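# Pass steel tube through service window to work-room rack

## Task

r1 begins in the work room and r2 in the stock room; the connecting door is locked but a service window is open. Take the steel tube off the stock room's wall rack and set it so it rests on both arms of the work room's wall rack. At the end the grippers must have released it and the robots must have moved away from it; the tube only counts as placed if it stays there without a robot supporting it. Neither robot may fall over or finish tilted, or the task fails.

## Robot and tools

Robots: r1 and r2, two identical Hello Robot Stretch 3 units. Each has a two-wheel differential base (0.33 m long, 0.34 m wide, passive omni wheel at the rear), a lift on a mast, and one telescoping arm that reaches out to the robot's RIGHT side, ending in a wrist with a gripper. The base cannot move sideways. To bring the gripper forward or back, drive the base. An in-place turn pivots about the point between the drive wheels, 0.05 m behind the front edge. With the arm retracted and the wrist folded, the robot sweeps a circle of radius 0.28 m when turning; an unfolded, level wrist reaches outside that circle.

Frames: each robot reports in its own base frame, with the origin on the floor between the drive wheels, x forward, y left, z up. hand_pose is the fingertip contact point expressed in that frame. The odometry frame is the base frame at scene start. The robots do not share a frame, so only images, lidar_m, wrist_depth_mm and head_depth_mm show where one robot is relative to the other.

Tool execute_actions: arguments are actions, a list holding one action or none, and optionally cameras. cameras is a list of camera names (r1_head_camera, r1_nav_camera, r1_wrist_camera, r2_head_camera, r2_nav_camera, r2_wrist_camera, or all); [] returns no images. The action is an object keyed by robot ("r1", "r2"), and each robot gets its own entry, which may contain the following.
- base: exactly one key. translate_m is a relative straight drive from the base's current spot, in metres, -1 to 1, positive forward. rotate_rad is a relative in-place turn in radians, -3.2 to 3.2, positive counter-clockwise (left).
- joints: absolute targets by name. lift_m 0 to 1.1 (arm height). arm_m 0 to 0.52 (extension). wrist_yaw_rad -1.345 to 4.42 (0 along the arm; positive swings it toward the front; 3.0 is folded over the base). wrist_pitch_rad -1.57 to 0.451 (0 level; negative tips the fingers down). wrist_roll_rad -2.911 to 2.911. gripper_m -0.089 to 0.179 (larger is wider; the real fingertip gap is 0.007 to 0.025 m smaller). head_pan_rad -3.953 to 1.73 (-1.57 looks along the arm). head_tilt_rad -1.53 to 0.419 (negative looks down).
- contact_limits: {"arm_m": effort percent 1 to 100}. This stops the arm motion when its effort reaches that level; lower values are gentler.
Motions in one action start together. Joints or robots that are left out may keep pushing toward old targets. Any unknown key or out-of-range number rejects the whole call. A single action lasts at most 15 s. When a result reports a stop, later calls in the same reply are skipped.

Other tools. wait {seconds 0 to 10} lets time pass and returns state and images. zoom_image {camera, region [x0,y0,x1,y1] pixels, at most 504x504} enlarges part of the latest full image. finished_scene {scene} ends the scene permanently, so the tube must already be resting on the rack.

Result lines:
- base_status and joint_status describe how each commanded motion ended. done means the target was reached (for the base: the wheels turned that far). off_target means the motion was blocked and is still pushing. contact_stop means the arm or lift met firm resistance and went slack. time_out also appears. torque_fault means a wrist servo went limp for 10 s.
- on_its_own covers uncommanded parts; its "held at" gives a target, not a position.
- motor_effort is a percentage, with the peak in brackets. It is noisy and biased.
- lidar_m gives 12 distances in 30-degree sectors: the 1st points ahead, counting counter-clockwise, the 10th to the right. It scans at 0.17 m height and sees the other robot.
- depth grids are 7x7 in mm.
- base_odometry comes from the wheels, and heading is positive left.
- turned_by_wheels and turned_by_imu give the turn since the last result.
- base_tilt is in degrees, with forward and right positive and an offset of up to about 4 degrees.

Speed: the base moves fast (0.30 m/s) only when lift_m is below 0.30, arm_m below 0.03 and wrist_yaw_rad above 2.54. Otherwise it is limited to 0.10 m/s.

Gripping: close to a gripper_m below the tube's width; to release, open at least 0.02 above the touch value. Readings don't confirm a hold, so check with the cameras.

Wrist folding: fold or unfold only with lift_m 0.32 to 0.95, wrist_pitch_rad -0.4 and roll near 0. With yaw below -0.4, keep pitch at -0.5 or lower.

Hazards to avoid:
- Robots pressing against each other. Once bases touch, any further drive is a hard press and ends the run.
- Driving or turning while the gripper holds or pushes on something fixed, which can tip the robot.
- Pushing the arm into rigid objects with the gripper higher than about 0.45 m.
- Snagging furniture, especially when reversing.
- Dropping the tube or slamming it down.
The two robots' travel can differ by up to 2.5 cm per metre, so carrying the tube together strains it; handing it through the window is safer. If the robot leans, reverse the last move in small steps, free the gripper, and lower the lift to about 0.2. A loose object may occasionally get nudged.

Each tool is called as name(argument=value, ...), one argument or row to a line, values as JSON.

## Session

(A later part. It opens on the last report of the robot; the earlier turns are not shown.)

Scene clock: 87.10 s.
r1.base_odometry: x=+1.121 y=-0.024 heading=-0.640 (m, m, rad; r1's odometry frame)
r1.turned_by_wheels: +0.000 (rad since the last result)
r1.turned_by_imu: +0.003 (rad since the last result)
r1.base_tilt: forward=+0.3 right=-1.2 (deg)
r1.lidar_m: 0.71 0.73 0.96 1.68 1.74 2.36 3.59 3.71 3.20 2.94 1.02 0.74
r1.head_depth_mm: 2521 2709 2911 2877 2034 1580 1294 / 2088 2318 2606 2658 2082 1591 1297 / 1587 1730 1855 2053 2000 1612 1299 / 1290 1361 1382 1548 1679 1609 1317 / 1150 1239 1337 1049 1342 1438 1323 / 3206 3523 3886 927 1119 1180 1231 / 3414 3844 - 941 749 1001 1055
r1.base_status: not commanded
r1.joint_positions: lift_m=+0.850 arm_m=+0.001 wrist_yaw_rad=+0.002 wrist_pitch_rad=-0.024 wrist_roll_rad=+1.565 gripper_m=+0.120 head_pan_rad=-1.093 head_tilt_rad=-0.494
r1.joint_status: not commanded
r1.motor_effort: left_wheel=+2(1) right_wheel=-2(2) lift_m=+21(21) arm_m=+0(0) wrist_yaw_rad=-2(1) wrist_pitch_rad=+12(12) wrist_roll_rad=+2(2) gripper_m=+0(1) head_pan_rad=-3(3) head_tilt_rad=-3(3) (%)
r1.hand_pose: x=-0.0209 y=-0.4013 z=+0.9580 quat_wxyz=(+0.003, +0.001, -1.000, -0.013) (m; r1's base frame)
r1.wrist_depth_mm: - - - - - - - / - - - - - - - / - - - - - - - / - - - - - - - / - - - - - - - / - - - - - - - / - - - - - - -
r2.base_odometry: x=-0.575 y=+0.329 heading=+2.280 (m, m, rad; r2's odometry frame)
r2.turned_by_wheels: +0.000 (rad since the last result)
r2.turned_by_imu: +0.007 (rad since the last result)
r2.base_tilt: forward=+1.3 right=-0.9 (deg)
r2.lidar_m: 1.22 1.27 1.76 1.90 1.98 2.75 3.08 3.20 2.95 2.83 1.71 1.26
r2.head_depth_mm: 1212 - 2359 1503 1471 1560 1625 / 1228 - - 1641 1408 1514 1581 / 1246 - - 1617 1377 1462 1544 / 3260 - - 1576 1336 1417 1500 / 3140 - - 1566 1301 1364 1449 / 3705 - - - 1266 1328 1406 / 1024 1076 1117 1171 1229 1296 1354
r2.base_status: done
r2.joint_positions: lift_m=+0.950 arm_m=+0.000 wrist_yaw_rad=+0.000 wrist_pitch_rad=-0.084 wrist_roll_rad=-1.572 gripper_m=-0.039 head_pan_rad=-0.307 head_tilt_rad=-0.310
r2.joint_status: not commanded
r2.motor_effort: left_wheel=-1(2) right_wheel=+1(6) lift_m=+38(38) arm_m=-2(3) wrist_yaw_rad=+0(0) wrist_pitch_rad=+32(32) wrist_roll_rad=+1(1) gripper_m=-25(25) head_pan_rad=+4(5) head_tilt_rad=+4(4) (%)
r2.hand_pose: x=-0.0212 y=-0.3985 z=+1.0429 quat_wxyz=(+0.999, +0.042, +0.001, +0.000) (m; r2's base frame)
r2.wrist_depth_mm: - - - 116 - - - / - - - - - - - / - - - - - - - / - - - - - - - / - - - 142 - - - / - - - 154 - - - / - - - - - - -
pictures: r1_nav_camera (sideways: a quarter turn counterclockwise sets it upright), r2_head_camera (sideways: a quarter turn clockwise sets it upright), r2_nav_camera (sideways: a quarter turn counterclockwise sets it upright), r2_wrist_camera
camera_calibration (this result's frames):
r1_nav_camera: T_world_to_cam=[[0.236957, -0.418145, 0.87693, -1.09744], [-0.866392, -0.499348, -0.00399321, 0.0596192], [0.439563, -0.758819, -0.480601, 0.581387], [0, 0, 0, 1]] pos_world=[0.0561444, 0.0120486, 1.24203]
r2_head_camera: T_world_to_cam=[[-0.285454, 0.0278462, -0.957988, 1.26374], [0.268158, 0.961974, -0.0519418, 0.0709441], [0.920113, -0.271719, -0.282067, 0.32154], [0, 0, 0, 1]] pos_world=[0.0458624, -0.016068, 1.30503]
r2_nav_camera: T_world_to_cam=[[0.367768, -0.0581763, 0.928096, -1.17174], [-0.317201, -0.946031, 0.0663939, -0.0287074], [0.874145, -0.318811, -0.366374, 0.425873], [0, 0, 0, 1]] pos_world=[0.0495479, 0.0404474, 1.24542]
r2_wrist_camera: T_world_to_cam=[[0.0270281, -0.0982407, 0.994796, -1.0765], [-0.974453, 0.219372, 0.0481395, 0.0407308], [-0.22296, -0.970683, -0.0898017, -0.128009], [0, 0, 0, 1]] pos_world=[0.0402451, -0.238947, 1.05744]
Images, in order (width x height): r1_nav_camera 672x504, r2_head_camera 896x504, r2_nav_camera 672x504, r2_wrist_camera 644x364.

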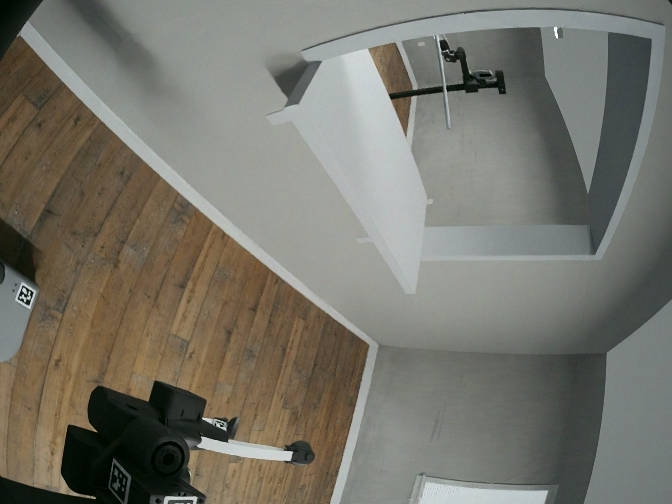

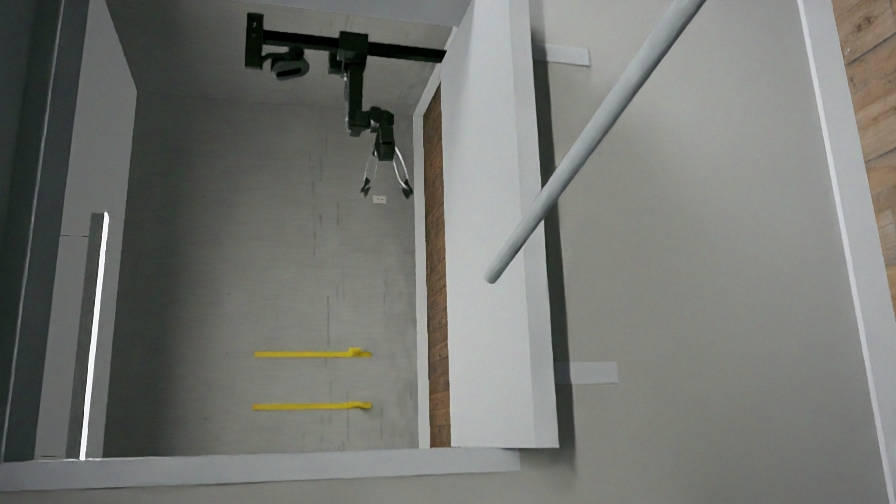

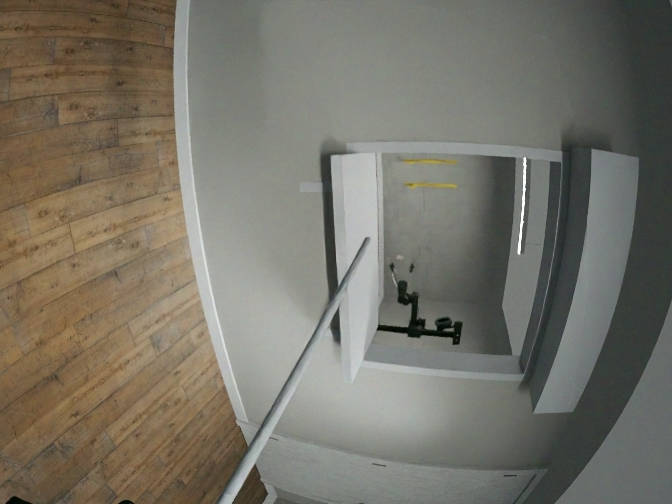

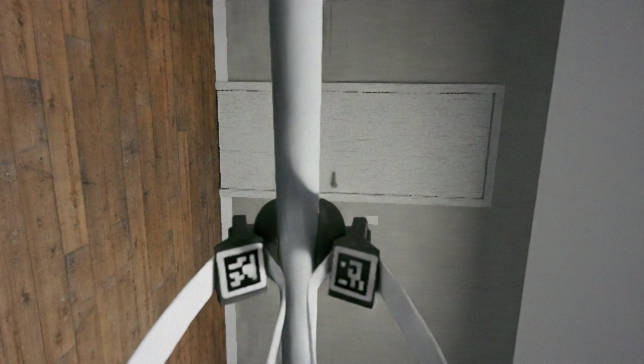

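execute_actions(
  actions=[
    {"r1":{"base":{"translate_m":0.4},"joints":{"lift_m":0.92,"head_pan_rad":-1.4,"head_tilt_rad":-0.6}},"r2":{"base":{"translate_m":0.92},"joints":{"wrist_yaw_rad":-0.18,"arm_m":0.15,"head_pan_rad":-0.9,"wrist_roll_rad":-1.6}}},
  ],
)

Scene clock: 97.97 s.
r1.base_odometry: x=+1.442 y=-0.263 heading=-0.640 (m, m, rad; r1's odometry frame)
r1.turned_by_wheels: +0.000 (rad since the last result)
r1.turned_by_imu: +0.004 (rad since the last result)
r1.base_tilt: forward=+0.3 right=-1.3 (deg)
r1.lidar_m: 0.31 0.32 0.43 1.06 1.75 2.37 3.97 4.13 3.18 1.27 0.44 0.32
r1.head_depth_mm: 2471 2719 2936 2459 1830 1515 - / 2526 2783 3013 2452 1861 - - / 2550 2785 3047 2454 1836 1526 1203 / 1478 1531 1113 779 1705 1440 1240 / 999 1096 1139 747 554 469 1113 / 1041 2940 1163 758 562 447 706 / 2763 3048 1346 768 567 449 579
r1.base_status: done
r1.joint_positions: lift_m=+0.920 arm_m=+0.001 wrist_yaw_rad=+0.002 wrist_pitch_rad=-0.023 wrist_roll_rad=+1.565 gripper_m=+0.120 head_pan_rad=-1.393 head_tilt_rad=-0.592
r1.joint_status: all done
r1.motor_effort: left_wheel=+1(5) right_wheel=-2(2) lift_m=+21(22) arm_m=+0(0) wrist_yaw_rad=-1(1) wrist_pitch_rad=+12(12) wrist_roll_rad=+2(2) gripper_m=+1(1) head_pan_rad=-3(19) head_tilt_rad=-4(15) (%)
r1.hand_pose: x=-0.0209 y=-0.4013 z=+1.0283 quat_wxyz=(+0.003, +0.001, -1.000, -0.012) (m; r1's base frame)
r1.wrist_depth_mm: - - - - - - - / - - - - - - - / - - - - - - - / - - - - - - - / - - - - - - - / 913 - 987 - 685 995 - / 772 - - - 463 661 717
r2.base_odometry: x=-1.174 y=+1.027 heading=+2.280 (m, m, rad; r2's odometry frame)
r2.turned_by_wheels: +0.000 (rad since the last result)
r2.turned_by_imu: +0.005 (rad since the last result)
r2.base_tilt: forward=+1.4 right=-0.9 (deg)
r2.lidar_m: 0.30 0.31 0.44 1.27 1.96 2.74 3.98 4.00 2.94 1.10 0.42 0.31
r2.head_depth_mm: 2796 2867 930 951 940 630 503 / 2983 3064 1442 3268 932 654 501 / 3217 3380 3394 3503 925 649 499 / 3498 3666 3834 3931 867 646 496 / 3763 3959 - - 860 641 494 / - - - - 2865 637 492 / - - - - 2988 633 489
r2.base_status: done
r2.joint_positions: lift_m=+0.950 arm_m=+0.150 wrist_yaw_rad=-0.180 wrist_pitch_rad=-0.084 wrist_roll_rad=-1.601 gripper_m=-0.039 head_pan_rad=-0.893 head_tilt_rad=-0.310
r2.joint_status: all done
r2.motor_effort: left_wheel=+0(4) right_wheel=+1(6) lift_m=+38(38) arm_m=+4(5) wrist_yaw_rad=-1(6) wrist_pitch_rad=+31(32) wrist_roll_rad=+1(7) gripper_m=-24(25) head_pan_rad=-5(45) head_tilt_rad=+4(5) (%)
r2.hand_pose: x=-0.0664 y=-0.5440 z=+1.0429 quat_wxyz=(+0.995, +0.044, +0.012, -0.089) (m; r2's base frame)
r2.wrist_depth_mm: - - - 108 - - - / - - - - - - - / - - - - - - - / - - - - - - - / - - - 142 - - - / - - - 157 - - - / - - - - - - -
pictures: r1_head_camera (sideways: a quarter turn clockwise sets it upright), r1_nav_camera (sideways: a quarter turn counterclockwise sets it upright), r1_wrist_camera, r2_head_camera (sideways: a quarter turn clockwise sets it upright), r2_nav_camera (sideways: a quarter turn counterclockwise sets it upright), r2_wrist_camera
camera_calibration (this result's frames):
r1_head_camera: T_world_to_cam=[[-0.0318916, 0.511588, -0.858639, 1.14028], [0.98048, 0.182771, 0.0724805, -0.0989323], [0.194015, -0.839567, -0.507431, 0.611934], [0, 0, 0, 1]] pos_world=[0.0146423, -0.0515122, 1.29677]
r1_nav_camera: T_world_to_cam=[[0.117672, -0.55213, 0.825412, -1.02954], [-0.975369, -0.22042, -0.00839155, 0.0660094], [0.18657, -0.804094, -0.564468, 0.692048], [0, 0, 0, 1]] pos_world=[0.0564156, 0.00258403, 1.24098]
r1_wrist_camera: T_world_to_cam=[[0.000862945, -0.025619, -0.999671, 1.02049], [0.990524, 0.137317, -0.00266403, 0.116447], [0.13734, -0.990196, 0.0254947, -0.261492], [0, 0, 0, 1]] pos_world=[-0.0803108, -0.248774, 1.02714]
r2_head_camera: T_world_to_cam=[[-0.222418, 0.181054, -0.957992, 1.26336], [0.755425, 0.653173, -0.0519424, 0.0679725], [0.61633, -0.735244, -0.282051, 0.323372], [0, 0, 0, 1]] pos_world=[0.0303421, -0.0353772, 1.30503]
r2_nav_camera: T_world_to_cam=[[0.274225, -0.251847, 0.928102, -1.17118], [-0.787469, -0.612768, 0.0663937, -0.0258384], [0.55199, -0.749059, -0.366358, 0.427818], [0, 0, 0, 1]] pos_world=[0.0646685, 0.00967004, 1.24542]
r2_wrist_camera: T_world_to_cam=[[0.038444, -0.106717, 0.993546, -1.09211], [-0.918782, 0.387156, 0.0771358, 0.0933185], [-0.392889, -0.915817, -0.0831662, -0.267697], [0, 0, 0, 1]] pos_world=[0.0225491, -0.397838, 1.0556]
Images, in order (width x height): r1_head_camera 896x504, r1_nav_camera 672x504, r1_wrist_camera 644x364, r2_head_camera 896x504, r2_nav_camera 672x504, r2_wrist_camera 644x364.

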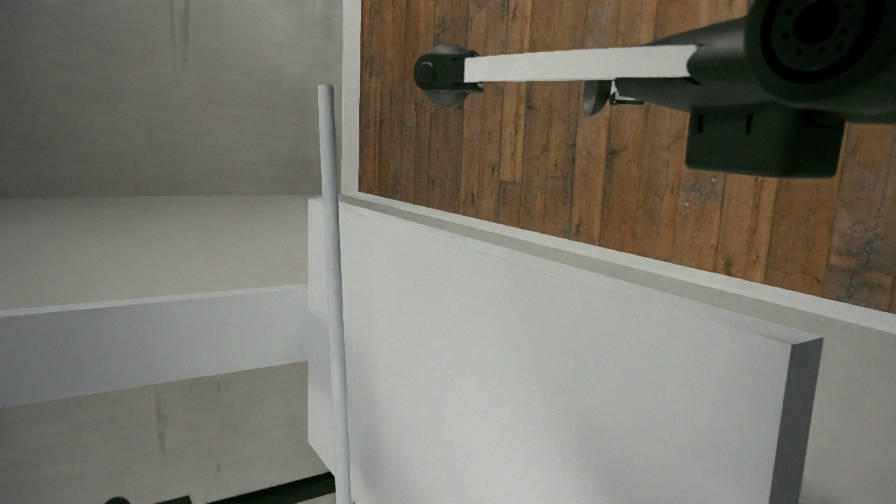

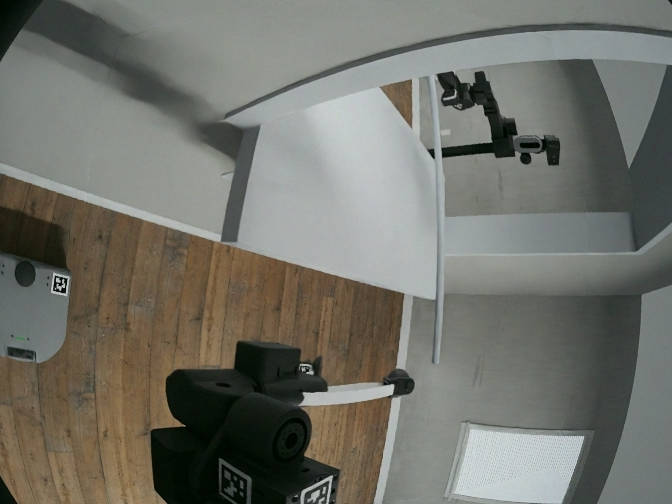

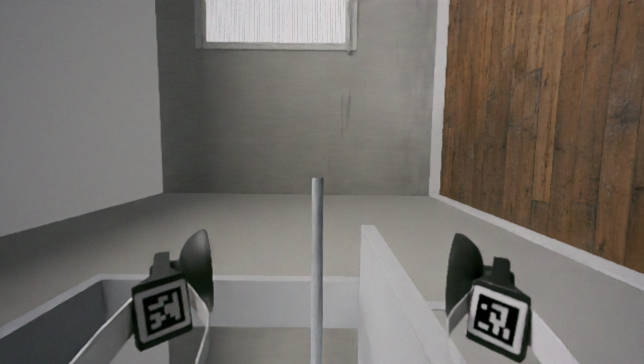

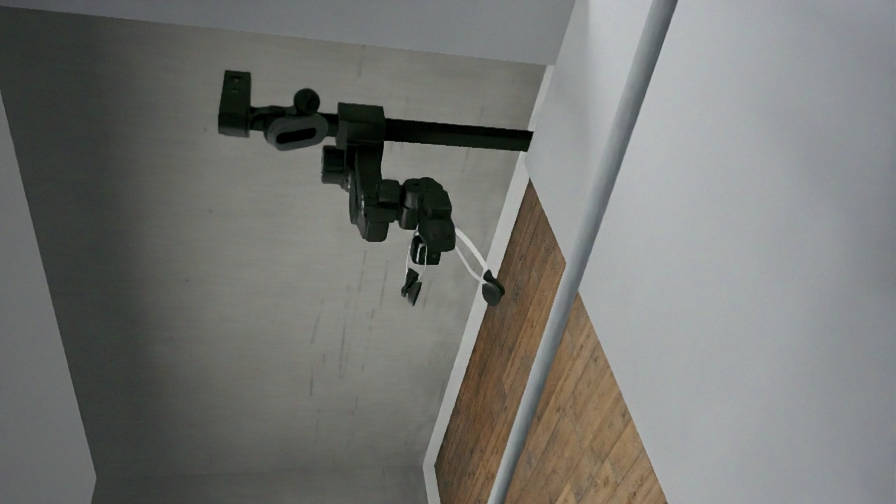

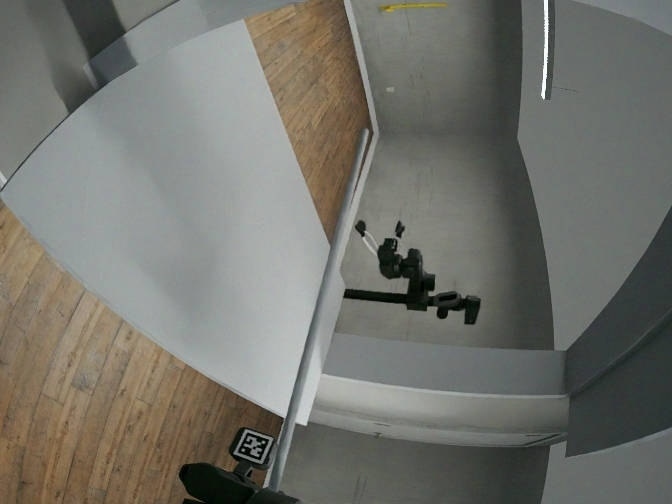

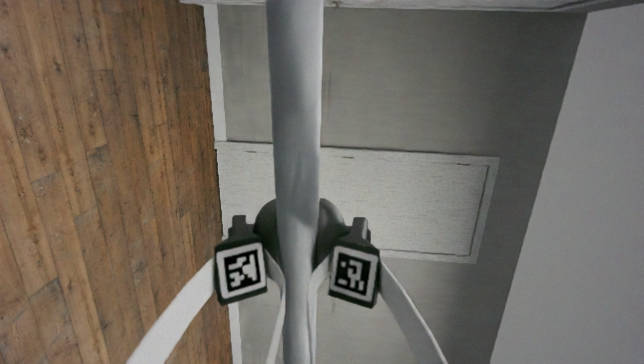

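execute_actions(
  actions=[
    {"r1":{"joints":{"lift_m":0.97,"gripper_m":0.09}},"r2":{"base":{"translate_m":0.08},"joints":{"wrist_yaw_rad":-0.36,"lift_m":0.98}}},
  ],
  cameras=[],
)

execute_actions(
  actions=[
    {"r1":{"base":{"translate_m":0.13},"joints":{"arm_m":0.15,"head_pan_rad":-1.55,"head_tilt_rad":-0.5}}},
  ],
  cameras=["r1_head_camera","r1_wrist_camera","r2_nav_camera"],
)

Scene clock: 101.17 s.
r1.base_odometry: x=+1.442 y=-0.263 heading=-0.640 (m, m, rad; r1's odometry frame)
r1.turned_by_wheels: +0.000 (rad since the last result)
r1.turned_by_imu: +0.001 (rad since the last result)
r1.base_tilt: forward=+0.3 right=-1.3 (deg)
r1.lidar_m: 0.31 0.32 0.43 1.07 1.75 2.37 3.97 4.13 3.16 1.27 0.45 0.32
r1.head_depth_mm: 2498 2737 2954 2416 1912 - - / 2500 2796 3048 2427 1895 - 1219 / 2536 2821 3026 2466 1859 1473 1233 / 1468 1524 1038 780 1701 1449 1236 / 1003 1100 1058 746 555 469 1108 / 1040 2933 1077 760 561 445 704 / 2672 2938 1104 769 568 450 580
r1.base_status: not commanded
r1.joint_positions: lift_m=+0.970 arm_m=+0.001 wrist_yaw_rad=+0.002 wrist_pitch_rad=-0.023 wrist_roll_rad=+1.565 gripper_m=+0.090 head_pan_rad=-1.393 head_tilt_rad=-0.592
r1.joint_status: all done
r1.motor_effort: left_wheel=+1(1) right_wheel=-2(2) lift_m=+21(23) arm_m=+0(0) wrist_yaw_rad=-1(1) wrist_pitch_rad=+11(12) wrist_roll_rad=+2(2) gripper_m=+1(79) head_pan_rad=-2(3) head_tilt_rad=-4(4) (%)
r1.hand_pose: x=-0.0209 y=-0.4013 z=+1.0783 quat_wxyz=(+0.003, +0.001, -1.000, -0.012) (m; r1's base frame)
r1.wrist_depth_mm: - - - - - - - / - - - - - - - / - - - - - - - / - - - - - - - / - - - - - - - / 946 - - 960 812 940 998 / 760 - - - 673 719 729
r2.base_odometry: x=-1.226 y=+1.088 heading=+2.280 (m, m, rad; r2's odometry frame)
r2.turned_by_wheels: +0.000 (rad since the last result)
r2.turned_by_imu: +0.000 (rad since the last result)
r2.base_tilt: forward=+1.3 right=-0.9 (deg)
r2.lidar_m: 0.22 0.23 0.32 0.93 1.97 2.73 4.07 4.00 2.93 0.81 0.31 0.23
r2.head_depth_mm: 2776 2853 2945 3054 943 657 504 / 2987 3111 1375 3228 880 654 502 / 3221 3394 3390 3555 873 649 499 / 3463 3689 3819 3940 2889 645 497 / 3758 - - - 2872 642 495 / - - - - 3056 637 491 / - - - - 2993 2115 488
r2.base_status: done
r2.joint_positions: lift_m=+0.980 arm_m=+0.150 wrist_yaw_rad=-0.359 wrist_pitch_rad=-0.084 wrist_roll_rad=-1.601 gripper_m=-0.039 head_pan_rad=-0.893 head_tilt_rad=-0.310
r2.joint_status: all done
r2.motor_effort: left_wheel=-2(4) right_wheel=+1(8) lift_m=+38(41) arm_m=+5(3) wrist_yaw_rad=-1(6) wrist_pitch_rad=+32(32) wrist_roll_rad=+0(1) gripper_m=-25(25) head_pan_rad=-5(5) head_tilt_rad=+5(4) (%)
r2.hand_pose: x=-0.1101 y=-0.5320 z=+1.0728 quat_wxyz=(+0.983, +0.045, +0.008, -0.178) (m; r2's base frame)
r2.wrist_depth_mm: - - - - - - - / - - - - - - - / - - - - - - - / - - - - - - - / - - - 139 - - - / - - - 162 - - - / - - - - - - -
pictures: none
No camera images: the call's "cameras" was empty. Leave "cameras" out to get every camera's image.

Scene clock: 103.50 s.
r1.base_odometry: x=+1.546 y=-0.341 heading=-0.640 (m, m, rad; r1's odometry frame)
r1.turned_by_wheels: +0.000 (rad since the last result)
r1.turned_by_imu: +0.001 (rad since the last result)
r1.base_tilt: forward=+0.3 right=-1.2 (deg)
r1.lidar_m: 0.18 0.18 0.25 0.55 1.75 2.37 4.10 4.25 3.19 0.74 0.26 0.19
r1.head_depth_mm: 2524 2711 3018 - - 1512 1279 / 2556 2768 2978 - - 1521 1296 / 2584 2821 3037 2879 - 1493 1271 / 2539 2745 2952 824 589 475 388 / 1241 1163 1162 840 620 478 390 / 958 1052 2960 841 628 483 393 / 2584 2799 3063 859 635 487 395
r1.base_status: done
r1.joint_positions: lift_m=+0.970 arm_m=+0.150 wrist_yaw_rad=+0.001 wrist_pitch_rad=-0.023 wrist_roll_rad=+1.565 gripper_m=+0.090 head_pan_rad=-1.543 head_tilt_rad=-0.507
r1.joint_status: all done
r1.motor_effort: left_wheel=+1(6) right_wheel=-2(2) lift_m=+21(21) arm_m=+3(5) wrist_yaw_rad=-1(2) wrist_pitch_rad=+11(12) wrist_roll_rad=+2(2) gripper_m=+0(0) head_pan_rad=-3(14) head_tilt_rad=+3(15) (%)
r1.hand_pose: x=-0.0210 y=-0.5503 z=+1.0784 quat_wxyz=(+0.003, +0.001, -1.000, -0.012) (m; r1's base frame)
r1.wrist_depth_mm: - - - - - - - / - - - - - - - / - - - - - - - / - - - - - - - / - - - - 618 986 - / 743 800 804 807 832 269 225 / 743 - - - 662 249 191
r2.base_odometry: x=-1.226 y=+1.088 heading=+2.280 (m, m, rad; r2's odometry frame)
r2.turned_by_wheels: +0.000 (rad since the last result)
r2.turned_by_imu: +0.000 (rad since the last result)
r2.base_tilt: forward=+1.4 right=-0.9 (deg)
r2.lidar_m: 0.22 0.23 0.32 0.93 1.97 2.73 4.06 4.01 2.93 0.81 0.31 0.23
r2.head_depth_mm: 2782 2838 1318 3031 940 656 504 / 3013 3089 3096 3315 880 654 501 / 3262 3361 3410 3492 873 651 499 / 3496 3705 3805 3903 2911 645 496 / 3781 - - - 3081 641 494 / 3999 - - - 3006 636 491 / - - - - 2989 2107 489
r2.base_status: not commanded
r2.joint_positions: lift_m=+0.980 arm_m=+0.150 wrist_yaw_rad=-0.360 wrist_pitch_rad=-0.084 wrist_roll_rad=-1.601 gripper_m=-0.039 head_pan_rad=-0.893 head_tilt_rad=-0.310
r2.joint_status: not commanded
r2.motor_effort: left_wheel=-1(0) right_wheel=+1(1) lift_m=+38(38) arm_m=+4(3) wrist_yaw_rad=+0(1) wrist_pitch_rad=+32(31) wrist_roll_rad=+1(1) gripper_m=-25(24) head_pan_rad=-5(4) head_tilt_rad=+5(4) (%)
r2.hand_pose: x=-0.1104 y=-0.5319 z=+1.0728 quat_wxyz=(+0.983, +0.045, +0.008, -0.178) (m; r2's base frame)
r2.wrist_depth_mm: - - - 105 - - - / - - - - - - - / - - - - - - - / - - - - - - - / - - - 141 - - - / - - - 159 - - - / - - - - - - -
pictures: r1_head_camera (sideways: a quarter turn clockwise sets it upright), r1_wrist_camera, r2_nav_camera (sideways: a quarter turn counterclockwise sets it upright)
camera_calibration (this result's frames):
r1_head_camera: T_world_to_cam=[[0.0470877, 0.435928, -0.898749, 1.19211], [0.99662, 0.0401349, 0.0716824, -0.0979996], [0.0673196, -0.899086, -0.432564, 0.515291], [0, 0, 0, 1]] pos_world=[0.00684536, -0.0524515, 1.30133]
r1_wrist_camera: T_world_to_cam=[[0.0010758, -0.0258174, -0.999666, 1.06661], [0.990607, 0.136715, -0.00246476, 0.136649], [0.136733, -0.990274, 0.025722, -0.410593], [0, 0, 0, 1]] pos_world=[-0.0803716, -0.397745, 1.07715]
r2_nav_camera: T_world_to_cam=[[0.274225, -0.251847, 0.928102, -1.17118], [-0.787469, -0.612768, 0.0663937, -0.0258384], [0.55199, -0.749058, -0.366358, 0.427818], [0, 0, 0, 1]] pos_world=[0.0646685, 0.00967005, 1.24542]
Images, in order (width x height): r1_head_camera 896x504, r1_wrist_camera 644x364, r2_nav_camera 672x504.

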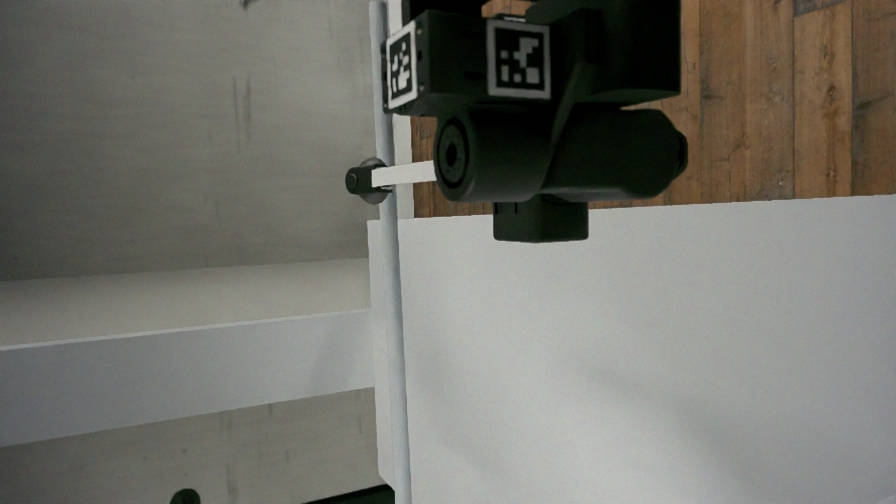

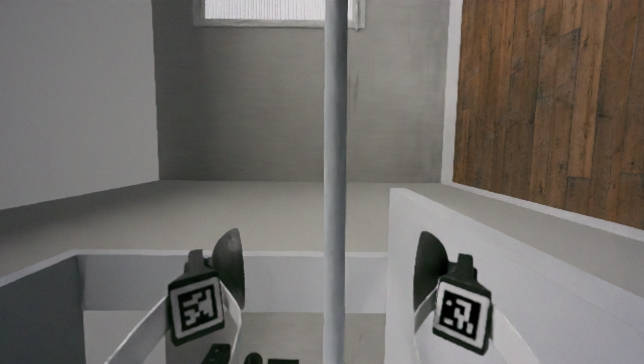

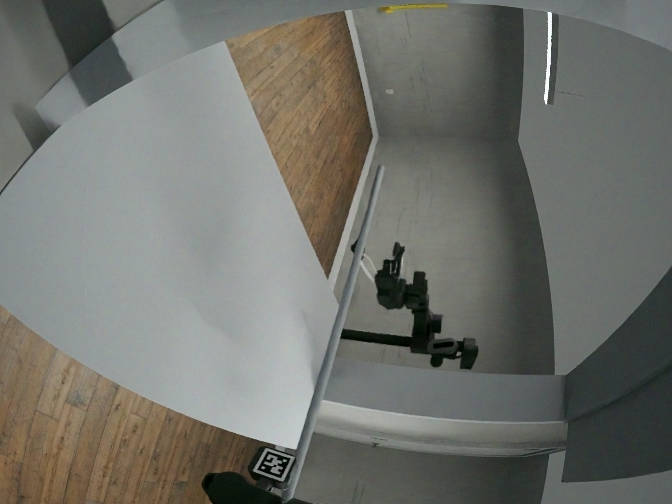

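execute_actions(
  actions=[
    {"r1":{"joints":{"arm_m":0.27}}},
  ],
  cameras=["r1_wrist_camera"],
)

execute_actions(
  actions=[
    {"r1":{"joints":{"gripper_m":-0.04}}},
  ],
  cameras=["r1_wrist_camera","r1_nav_camera"],
)

Scene clock: 105.83 s.
r1.base_odometry: x=+1.546 y=-0.341 heading=-0.640 (m, m, rad; r1's odometry frame)
r1.turned_by_wheels: +0.000 (rad since the last result)
r1.turned_by_imu: +0.001 (rad since the last result)
r1.base_tilt: forward=+0.3 right=-1.2 (deg)
r1.lidar_m: 0.18 0.18 0.25 0.55 1.75 2.37 4.10 4.27 3.19 0.74 0.26 0.19
r1.head_depth_mm: 2541 2760 2982 - 2005 1559 1277 / 2564 2779 2918 - 2009 1572 1292 / 2541 2779 2980 - 1974 1557 1264 / 2551 2790 2910 876 613 475 388 / 1236 1176 1160 834 621 478 390 / 955 1054 2942 848 626 482 393 / 2600 2856 3056 858 636 487 394
r1.base_status: not commanded
r1.joint_positions: lift_m=+0.970 arm_m=+0.270 wrist_yaw_rad=+0.001 wrist_pitch_rad=-0.023 wrist_roll_rad=+1.565 gripper_m=+0.090 head_pan_rad=-1.543 head_tilt_rad=-0.507
r1.joint_status: all done
r1.motor_effort: left_wheel=+1(1) right_wheel=-2(2) lift_m=+21(21) arm_m=+3(4) wrist_yaw_rad=-1(1) wrist_pitch_rad=+11(11) wrist_roll_rad=+2(2) gripper_m=+0(0) head_pan_rad=-3(3) head_tilt_rad=+4(3) (%)
r1.hand_pose: x=-0.0211 y=-0.6703 z=+1.0784 quat_wxyz=(+0.003, +0.001, -1.000, -0.012) (m; r1's base frame)
r1.wrist_depth_mm: - - - - - - - / - - - - - - - / - - - - - - - / - - - - - - - / - - - 850 618 - - / 693 704 675 667 690 268 247 / 699 695 - 693 667 251 192
r2.base_odometry: x=-1.226 y=+1.088 heading=+2.280 (m, m, rad; r2's odometry frame)
r2.turned_by_wheels: +0.000 (rad since the last result)
r2.turned_by_imu: +0.000 (rad since the last result)
r2.base_tilt: forward=+1.3 right=-0.9 (deg)
r2.lidar_m: 0.22 0.23 0.32 0.93 1.97 2.74 4.07 4.01 2.93 0.81 0.31 0.23
r2.head_depth_mm: 2802 2865 1313 3006 947 658 503 / 2977 3155 3106 3369 881 653 501 / 3215 3391 3401 3484 872 649 499 / 3491 3703 3811 935 2879 645 497 / 3783 - - - 2893 641 494 / - - - - 3042 637 491 / - - - - 2982 2117 488
r2.base_status: not commanded
r2.joint_positions: lift_m=+0.980 arm_m=+0.150 wrist_yaw_rad=-0.360 wrist_pitch_rad=-0.084 wrist_roll_rad=-1.601 gripper_m=-0.039 head_pan_rad=-0.893 head_tilt_rad=-0.310
r2.joint_status: not commanded
r2.motor_effort: left_wheel=-1(1) right_wheel=+1(1) lift_m=+39(39) arm_m=+4(3) wrist_yaw_rad=+0(0) wrist_pitch_rad=+32(31) wrist_roll_rad=+1(1) gripper_m=-25(25) head_pan_rad=-4(5) head_tilt_rad=+4(6) (%)
r2.hand_pose: x=-0.1104 y=-0.5319 z=+1.0728 quat_wxyz=(+0.983, +0.045, +0.008, -0.178) (m; r2's base frame)
r2.wrist_depth_mm: - - - 102 - - - / - - - - - - - / - - - - - - - / - - - - - - - / - - - 140 - - - / - - - 160 - - - / - - - - - - -
pictures: r1_wrist_camera
camera_calibration (this result's frames):
r1_wrist_camera: T_world_to_cam=[[0.00111695, -0.0258391, -0.999665, 1.0635], [0.990617, 0.136643, -0.00242507, 0.152982], [0.13666, -0.990283, 0.0257493, -0.529458], [0, 0, 0, 1]] pos_world=[-0.0803788, -0.517737, 1.07715]
Images, in order (width x height): r1_wrist_camera 644x364.

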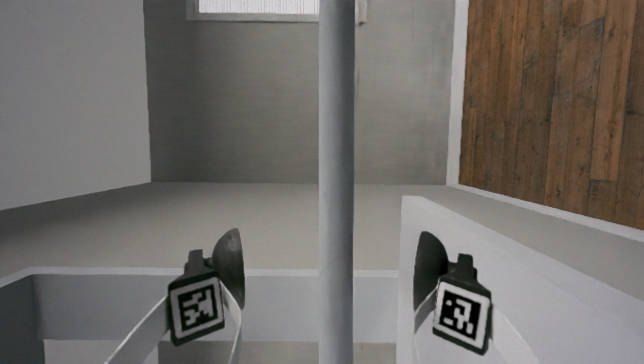

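Scene clock: 107.63 s.
r1.base_odometry: x=+1.546 y=-0.341 heading=-0.640 (m, m, rad; r1's odometry frame)
r1.turned_by_wheels: +0.000 (rad since the last result)
r1.turned_by_imu: +0.000 (rad since the last result)
r1.base_tilt: forward=+0.3 right=-1.3 (deg)
r1.lidar_m: 0.18 0.18 0.25 0.55 1.75 2.37 4.11 4.26 3.18 0.74 0.26 0.19
r1.head_depth_mm: 2567 2749 2975 - 1999 1564 1271 / 2564 2768 2954 - 2001 1569 1281 / 2580 2787 2990 - 1969 1540 1269 / 2553 2717 2935 874 612 475 387 / 1236 1162 1156 835 621 480 390 / 956 1051 2925 843 626 482 392 / 2602 2823 3049 858 634 488 396
r1.base_status: not commanded
r1.joint_positions: lift_m=+0.970 arm_m=+0.270 wrist_yaw_rad=+0.001 wrist_pitch_rad=-0.022 wrist_roll_rad=+1.565 gripper_m=-0.039 head_pan_rad=-1.543 head_tilt_rad=-0.507
r1.joint_status: all done
r1.motor_effort: left_wheel=+1(2) right_wheel=-2(3) lift_m=+21(21) arm_m=+3(3) wrist_yaw_rad=-1(1) wrist_pitch_rad=+11(11) wrist_roll_rad=+2(2) gripper_m=-21(96) head_pan_rad=-3(3) head_tilt_rad=+3(4) (%)
r1.hand_pose: x=-0.0211 y=-0.6703 z=+1.0785 quat_wxyz=(+0.003, +0.001, -1.000, -0.012) (m; r1's base frame)
r1.wrist_depth_mm: - - - - - - - / - - - - - - - / - - - - - - - / - - - - - - - / - - - - 566 971 - / 689 690 687 153 501 286 244 / 697 679 - 688 568 288 192
r2.base_odometry: x=-1.226 y=+1.088 heading=+2.280 (m, m, rad; r2's odometry frame)
r2.turned_by_wheels: +0.000 (rad since the last result)
r2.turned_by_imu: +0.000 (rad since the last result)
r2.base_tilt: forward=+1.3 right=-0.9 (deg)
r2.lidar_m: 0.22 0.23 0.32 0.93 1.97 2.74 4.07 3.99 2.94 0.82 0.31 0.23
r2.head_depth_mm: 2804 2848 1313 2991 943 658 503 / 3008 3111 3093 3367 877 653 501 / 3225 3380 3395 3480 875 651 499 / 3508 3655 3799 934 2903 645 497 / 3747 - - - 3051 641 495 / - - - - 3028 637 492 / - - - - 3007 2113 488
r2.base_status: not commanded
r2.joint_positions: lift_m=+0.980 arm_m=+0.150 wrist_yaw_rad=-0.360 wrist_pitch_rad=-0.085 wrist_roll_rad=-1.601 gripper_m=-0.039 head_pan_rad=-0.893 head_tilt_rad=-0.310
r2.joint_status: not commanded
r2.motor_effort: left_wheel=-1(0) right_wheel=+1(1) lift_m=+38(39) arm_m=+3(3) wrist_yaw_rad=+0(0) wrist_pitch_rad=+32(32) wrist_roll_rad=+1(1) gripper_m=-25(25) head_pan_rad=-5(4) head_tilt_rad=+5(5) (%)
r2.hand_pose: x=-0.1104 y=-0.5319 z=+1.0726 quat_wxyz=(+0.983, +0.045, +0.007, -0.178) (m; r2's base frame)
r2.wrist_depth_mm: - - - 100 - - - / - - - 110 - - - / - - - - - - - / - - - - - - - / - - - 141 - - - / - - - 160 - - - / - - - - - - -
pictures: r1_nav_camera (sideways: a quarter turn counterclockwise sets it upright), r1_wrist_camera
camera_calibration (this result's frames):
r1_nav_camera: T_world_to_cam=[[0.0317168, -0.491402, 0.870355, -1.08762], [-0.997356, -0.07252, -0.00459995, 0.061208], [0.0653786, -0.867908, -0.492403, 0.599026], [0, 0, 0, 1]] pos_world=[0.0563783, -0.0101185, 1.24186]
r1_wrist_camera: T_world_to_cam=[[0.00112007, -0.0265243, -0.999648, 1.0632], [0.990618, 0.136638, -0.00251555, 0.153082], [0.136657, -0.990266, 0.0264285, -0.530215], [0, 0, 0, 1]] pos_world=[-0.0803791, -0.51777, 1.07722]
Images, in order (width x height): r1_nav_camera 672x504, r1_wrist_camera 644x364.

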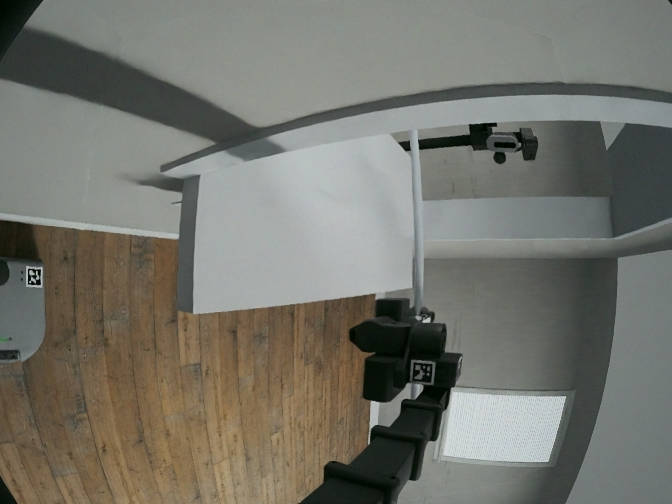

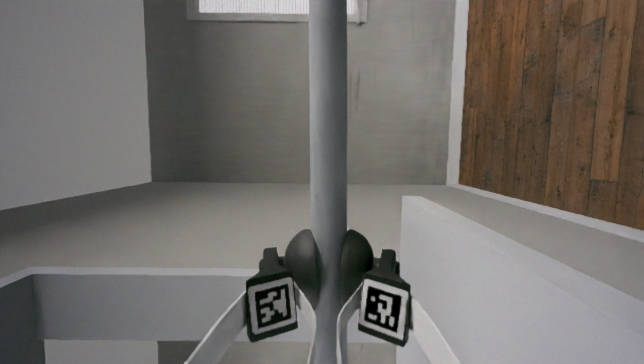

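execute_actions(
  actions=[
    {"r2":{"joints":{"gripper_m":0.025,"head_pan_rad":-1.7,"head_tilt_rad":-0.5}}},
  ],
  cameras=[],
)

execute_actions(
  actions=[
    {"r1":{"base":{"translate_m":-0.1}}},
  ],
  cameras=["r1_wrist_camera","r2_wrist_camera","r2_nav_camera","r1_nav_camera"],
)

Scene clock: 108.97 s.
r1.base_odometry: x=+1.546 y=-0.341 heading=-0.640 (m, m, rad; r1's odometry frame)
r1.turned_by_wheels: +0.000 (rad since the last result)
r1.turned_by_imu: +0.000 (rad since the last result)
r1.base_tilt: forward=+0.3 right=-1.2 (deg)
r1.lidar_m: 0.18 0.18 0.25 0.55 1.75 2.37 4.10 4.23 3.17 0.74 0.26 0.19
r1.head_depth_mm: 2566 2773 2981 - 1999 1575 1283 / 2536 2788 2937 - 2007 1579 1283 / 2567 2758 2998 - 1973 1539 1257 / 2544 2776 2920 873 614 474 387 / 1232 1159 1161 834 621 479 389 / 956 1052 2951 844 628 484 392 / 2592 2822 3014 858 634 487 395
r1.base_status: not commanded
r1.joint_positions: lift_m=+0.970 arm_m=+0.270 wrist_yaw_rad=+0.001 wrist_pitch_rad=-0.022 wrist_roll_rad=+1.565 gripper_m=-0.036 head_pan_rad=-1.543 head_tilt_rad=-0.507
r1.joint_status: not commanded
r1.motor_effort: left_wheel=+1(1) right_wheel=-2(2) lift_m=+21(21) arm_m=+3(3) wrist_yaw_rad=-1(1) wrist_pitch_rad=+11(11) wrist_roll_rad=+2(2) gripper_m=-19(21) head_pan_rad=-3(3) head_tilt_rad=+4(4) (%)
r1.hand_pose: x=-0.0210 y=-0.6703 z=+1.0785 quat_wxyz=(+0.003, +0.001, -1.000, -0.012) (m; r1's base frame)
r1.wrist_depth_mm: - - - - - - - / - - - - - - - / - - - - - - - / - - - - - - - / - - - - 569 979 - / 696 684 701 153 496 288 246 / 708 691 - 686 574 283 191
r2.base_odometry: x=-1.226 y=+1.088 heading=+2.280 (m, m, rad; r2's odometry frame)
r2.turned_by_wheels: +0.000 (rad since the last result)
r2.turned_by_imu: +0.000 (rad since the last result)
r2.base_tilt: forward=+1.3 right=-0.9 (deg)
r2.lidar_m: 0.22 0.23 0.32 0.93 1.97 2.73 4.07 4.01 2.93 0.81 0.31 0.23
r2.head_depth_mm: 2543 2765 2966 3158 - 1685 1418 / 2521 2729 2953 - 2245 1685 1412 / 2531 2736 2909 - - 1625 1403 / 2532 2705 2934 - - 1616 1398 / 2498 2681 2891 3052 - 1662 1394 / 1438 1552 1653 902 620 503 423 / 929 930 914 895 643 502 409
r2.base_status: not commanded
r2.joint_positions: lift_m=+0.980 arm_m=+0.150 wrist_yaw_rad=-0.359 wrist_pitch_rad=-0.084 wrist_roll_rad=-1.602 gripper_m=+0.025 head_pan_rad=-1.693 head_tilt_rad=-0.494
r2.joint_status: all done
r2.motor_effort: left_wheel=+0(1) right_wheel=+1(1) lift_m=+38(39) arm_m=+3(3) wrist_yaw_rad=-1(0) wrist_pitch_rad=+31(32) wrist_roll_rad=+2(1) gripper_m=-9(78) head_pan_rad=-4(52) head_tilt_rad=-2(17) (%)
r2.hand_pose: x=-0.1103 y=-0.5320 z=+1.0728 quat_wxyz=(+0.983, +0.045, +0.008, -0.178) (m; r2's base frame)
r2.wrist_depth_mm: - - - - - - - / - - - - - - - / - - - - - - - / - - - - - - - / - - - - - - - / - - - - - - - / - - - - - - -
pictures: none
No camera images: the call's "cameras" was empty. Leave "cameras" out to get every camera's image.

Scene clock: 111.43 s.
r1.base_odometry: x=+1.466 y=-0.281 heading=-0.640 (m, m, rad; r1's odometry frame)
r1.turned_by_wheels: +0.000 (rad since the last result)
r1.turned_by_imu: +0.002 (rad since the last result)
r1.base_tilt: forward=+0.3 right=-1.2 (deg)
r1.lidar_m: 0.28 0.29 0.39 0.96 1.75 2.37 4.00 4.16 3.18 1.14 0.40 0.29
r1.head_depth_mm: 2596 2771 2945 - 1996 1553 1273 / 2537 2782 2985 - 2000 1581 1289 / 2558 2772 3032 - 1982 1593 1290 / 2594 2794 3010 2616 2079 1602 1304 / 1918 1808 1701 837 650 533 1252 / 1061 1070 1146 847 629 483 393 / 958 1070 3078 913 636 487 395
r1.base_status: done
r1.joint_positions: lift_m=+0.970 arm_m=+0.270 wrist_yaw_rad=+0.012 wrist_pitch_rad=-0.033 wrist_roll_rad=+1.535 gripper_m=-0.033 head_pan_rad=-1.543 head_tilt_rad=-0.506
r1.joint_status: not commanded
r1.on_its_own: gripper_m is held at -0.034, not at your -0.040, by its stall guard, which is not easing now
r1.motor_effort: left_wheel=+3(20) right_wheel=-4(29) lift_m=+20(21) arm_m=+2(3) wrist_yaw_rad=-8(22) wrist_pitch_rad=+16(47) wrist_roll_rad=+15(17) gripper_m=-19(23) head_pan_rad=-3(3) head_tilt_rad=+3(5) (%)
r1.hand_pose: x=-0.0184 y=-0.6701 z=+1.0760 quat_wxyz=(+0.019, +0.006, -1.000, -0.017) (m; r1's base frame)
r1.wrist_depth_mm: - - - - - - - / - - - - - - - / - - - - - - - / - - - - - - - / - - - 159 - - - / 807 801 841 156 466 928 924 / 694 698 718 697 520 589 681
r2.base_odometry: x=-1.226 y=+1.088 heading=+2.280 (m, m, rad; r2's odometry frame)
r2.turned_by_wheels: +0.000 (rad since the last result)
r2.turned_by_imu: +0.000 (rad since the last result)
r2.base_tilt: forward=+1.3 right=-0.9 (deg)
r2.lidar_m: 0.22 0.23 0.32 0.93 1.97 2.74 4.07 3.98 2.93 0.81 0.31 0.23
r2.head_depth_mm: 2564 2717 2963 3156 - 1680 1410 / 2543 2705 2958 - 2157 1686 1409 / 2534 2730 2924 - - 1624 1407 / 2509 2693 2909 - - 1639 1402 / 2495 2668 2865 3049 - 1664 1396 / 1439 1545 1642 907 622 502 422 / 929 932 914 896 618 501 410
r2.base_status: not commanded
r2.joint_positions: lift_m=+0.980 arm_m=+0.150 wrist_yaw_rad=-0.358 wrist_pitch_rad=-0.022 wrist_roll_rad=-1.602 gripper_m=+0.025 head_pan_rad=-1.693 head_tilt_rad=-0.494
r2.joint_status: not commanded
r2.motor_effort: left_wheel=+0(1) right_wheel=+1(7) lift_m=+33(38) arm_m=+4(3) wrist_yaw_rad=-1(14) wrist_pitch_rad=+9(32) wrist_roll_rad=+1(1) gripper_m=+0(9) head_pan_rad=-4(5) head_tilt_rad=-4(4) (%)
r2.hand_pose: x=-0.1108 y=-0.5343 z=+1.0888 quat_wxyz=(+0.984, +0.014, +0.014, -0.178) (m; r2's base frame)
r2.wrist_depth_mm: - - - - - - - / - - - - - - - / - - - - - - - / - - - - - - - / - - - - - - - / - - - - - - - / - - - - - - -
pictures: r1_nav_camera (sideways: a quarter turn counterclockwise sets it upright), r1_wrist_camera, r2_nav_camera (sideways: a quarter turn counterclockwise sets it upright), r2_wrist_camera
camera_calibration (this result's frames):
r1_nav_camera: T_world_to_cam=[[0.0315929, -0.490568, 0.87083, -1.08823], [-0.997371, -0.0723199, -0.00455663, 0.0611517], [0.0652137, -0.868397, -0.491563, 0.597934], [0, 0, 0, 1]] pos_world=[0.0563778, -0.0101868, 1.24187]
r1_wrist_camera: T_world_to_cam=[[-0.0294743, -0.0165529, -0.999428, 1.06651], [0.988492, 0.147932, -0.0316019, 0.189253], [0.148371, -0.988859, 0.0120022, -0.513602], [0, 0, 0, 1]] pos_world=[-0.0794369, -0.518223, 1.07805]
r2_nav_camera: T_world_to_cam=[[-0.00944915, -0.534494, 0.845119, -1.0612], [-0.989743, 0.12548, 0.0682934, -0.0270615], [-0.142548, -0.835806, -0.530197, 0.645248], [0, 0, 0, 1]] pos_world=[0.0551673, -0.0245085, 1.2408]
r2_wrist_camera: T_world_to_cam=[[0.0410586, -0.054561, 0.997666, -1.11132], [-0.83385, 0.548233, 0.0642989, 0.154664], [-0.550461, -0.834544, -0.022986, -0.31193], [0, 0, 0, 1]] pos_world=[0.00289044, -0.405746, 1.09162]
Images, in order (width x height): r1_nav_camera 672x504, r1_wrist_camera 644x364, r2_nav_camera 672x504, r2_wrist_camera 644x364.

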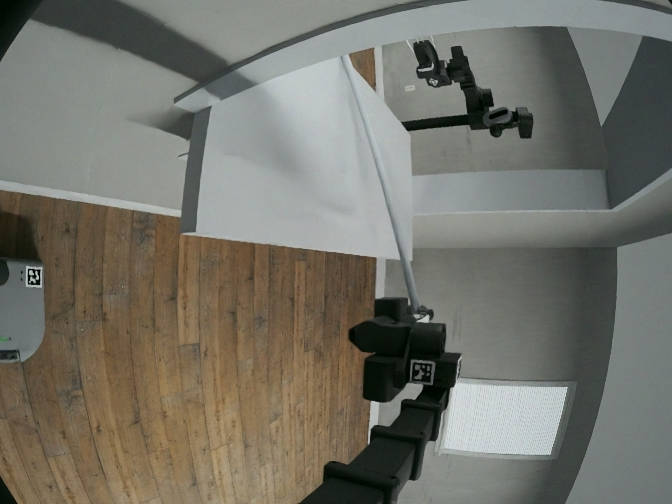

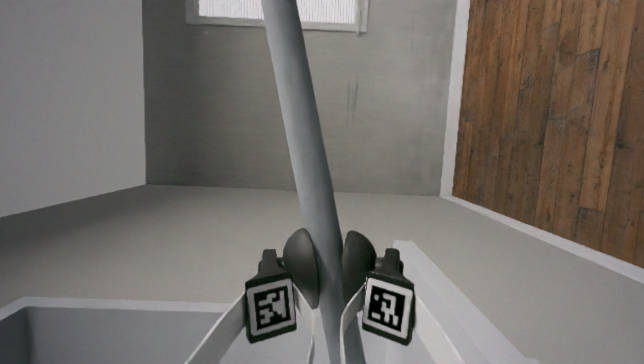

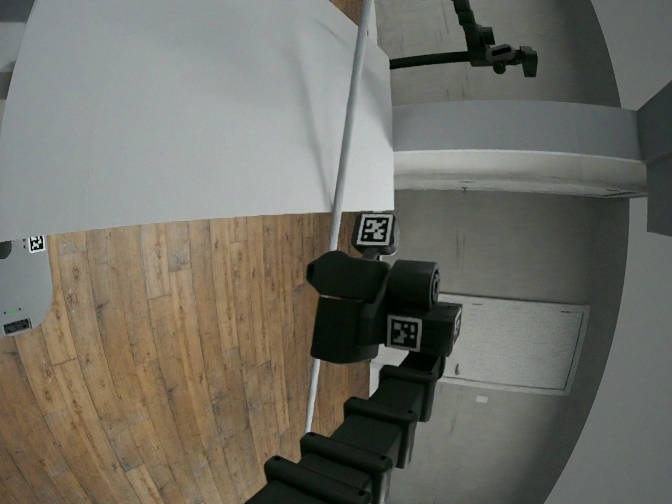

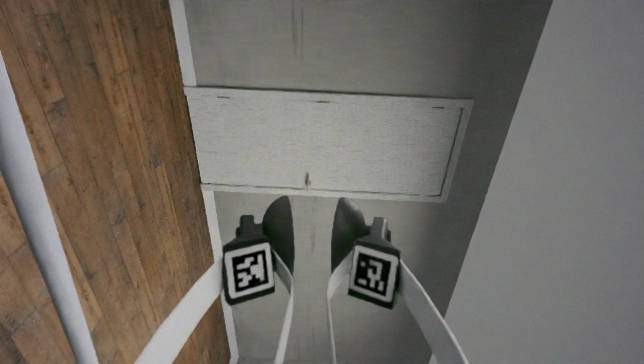

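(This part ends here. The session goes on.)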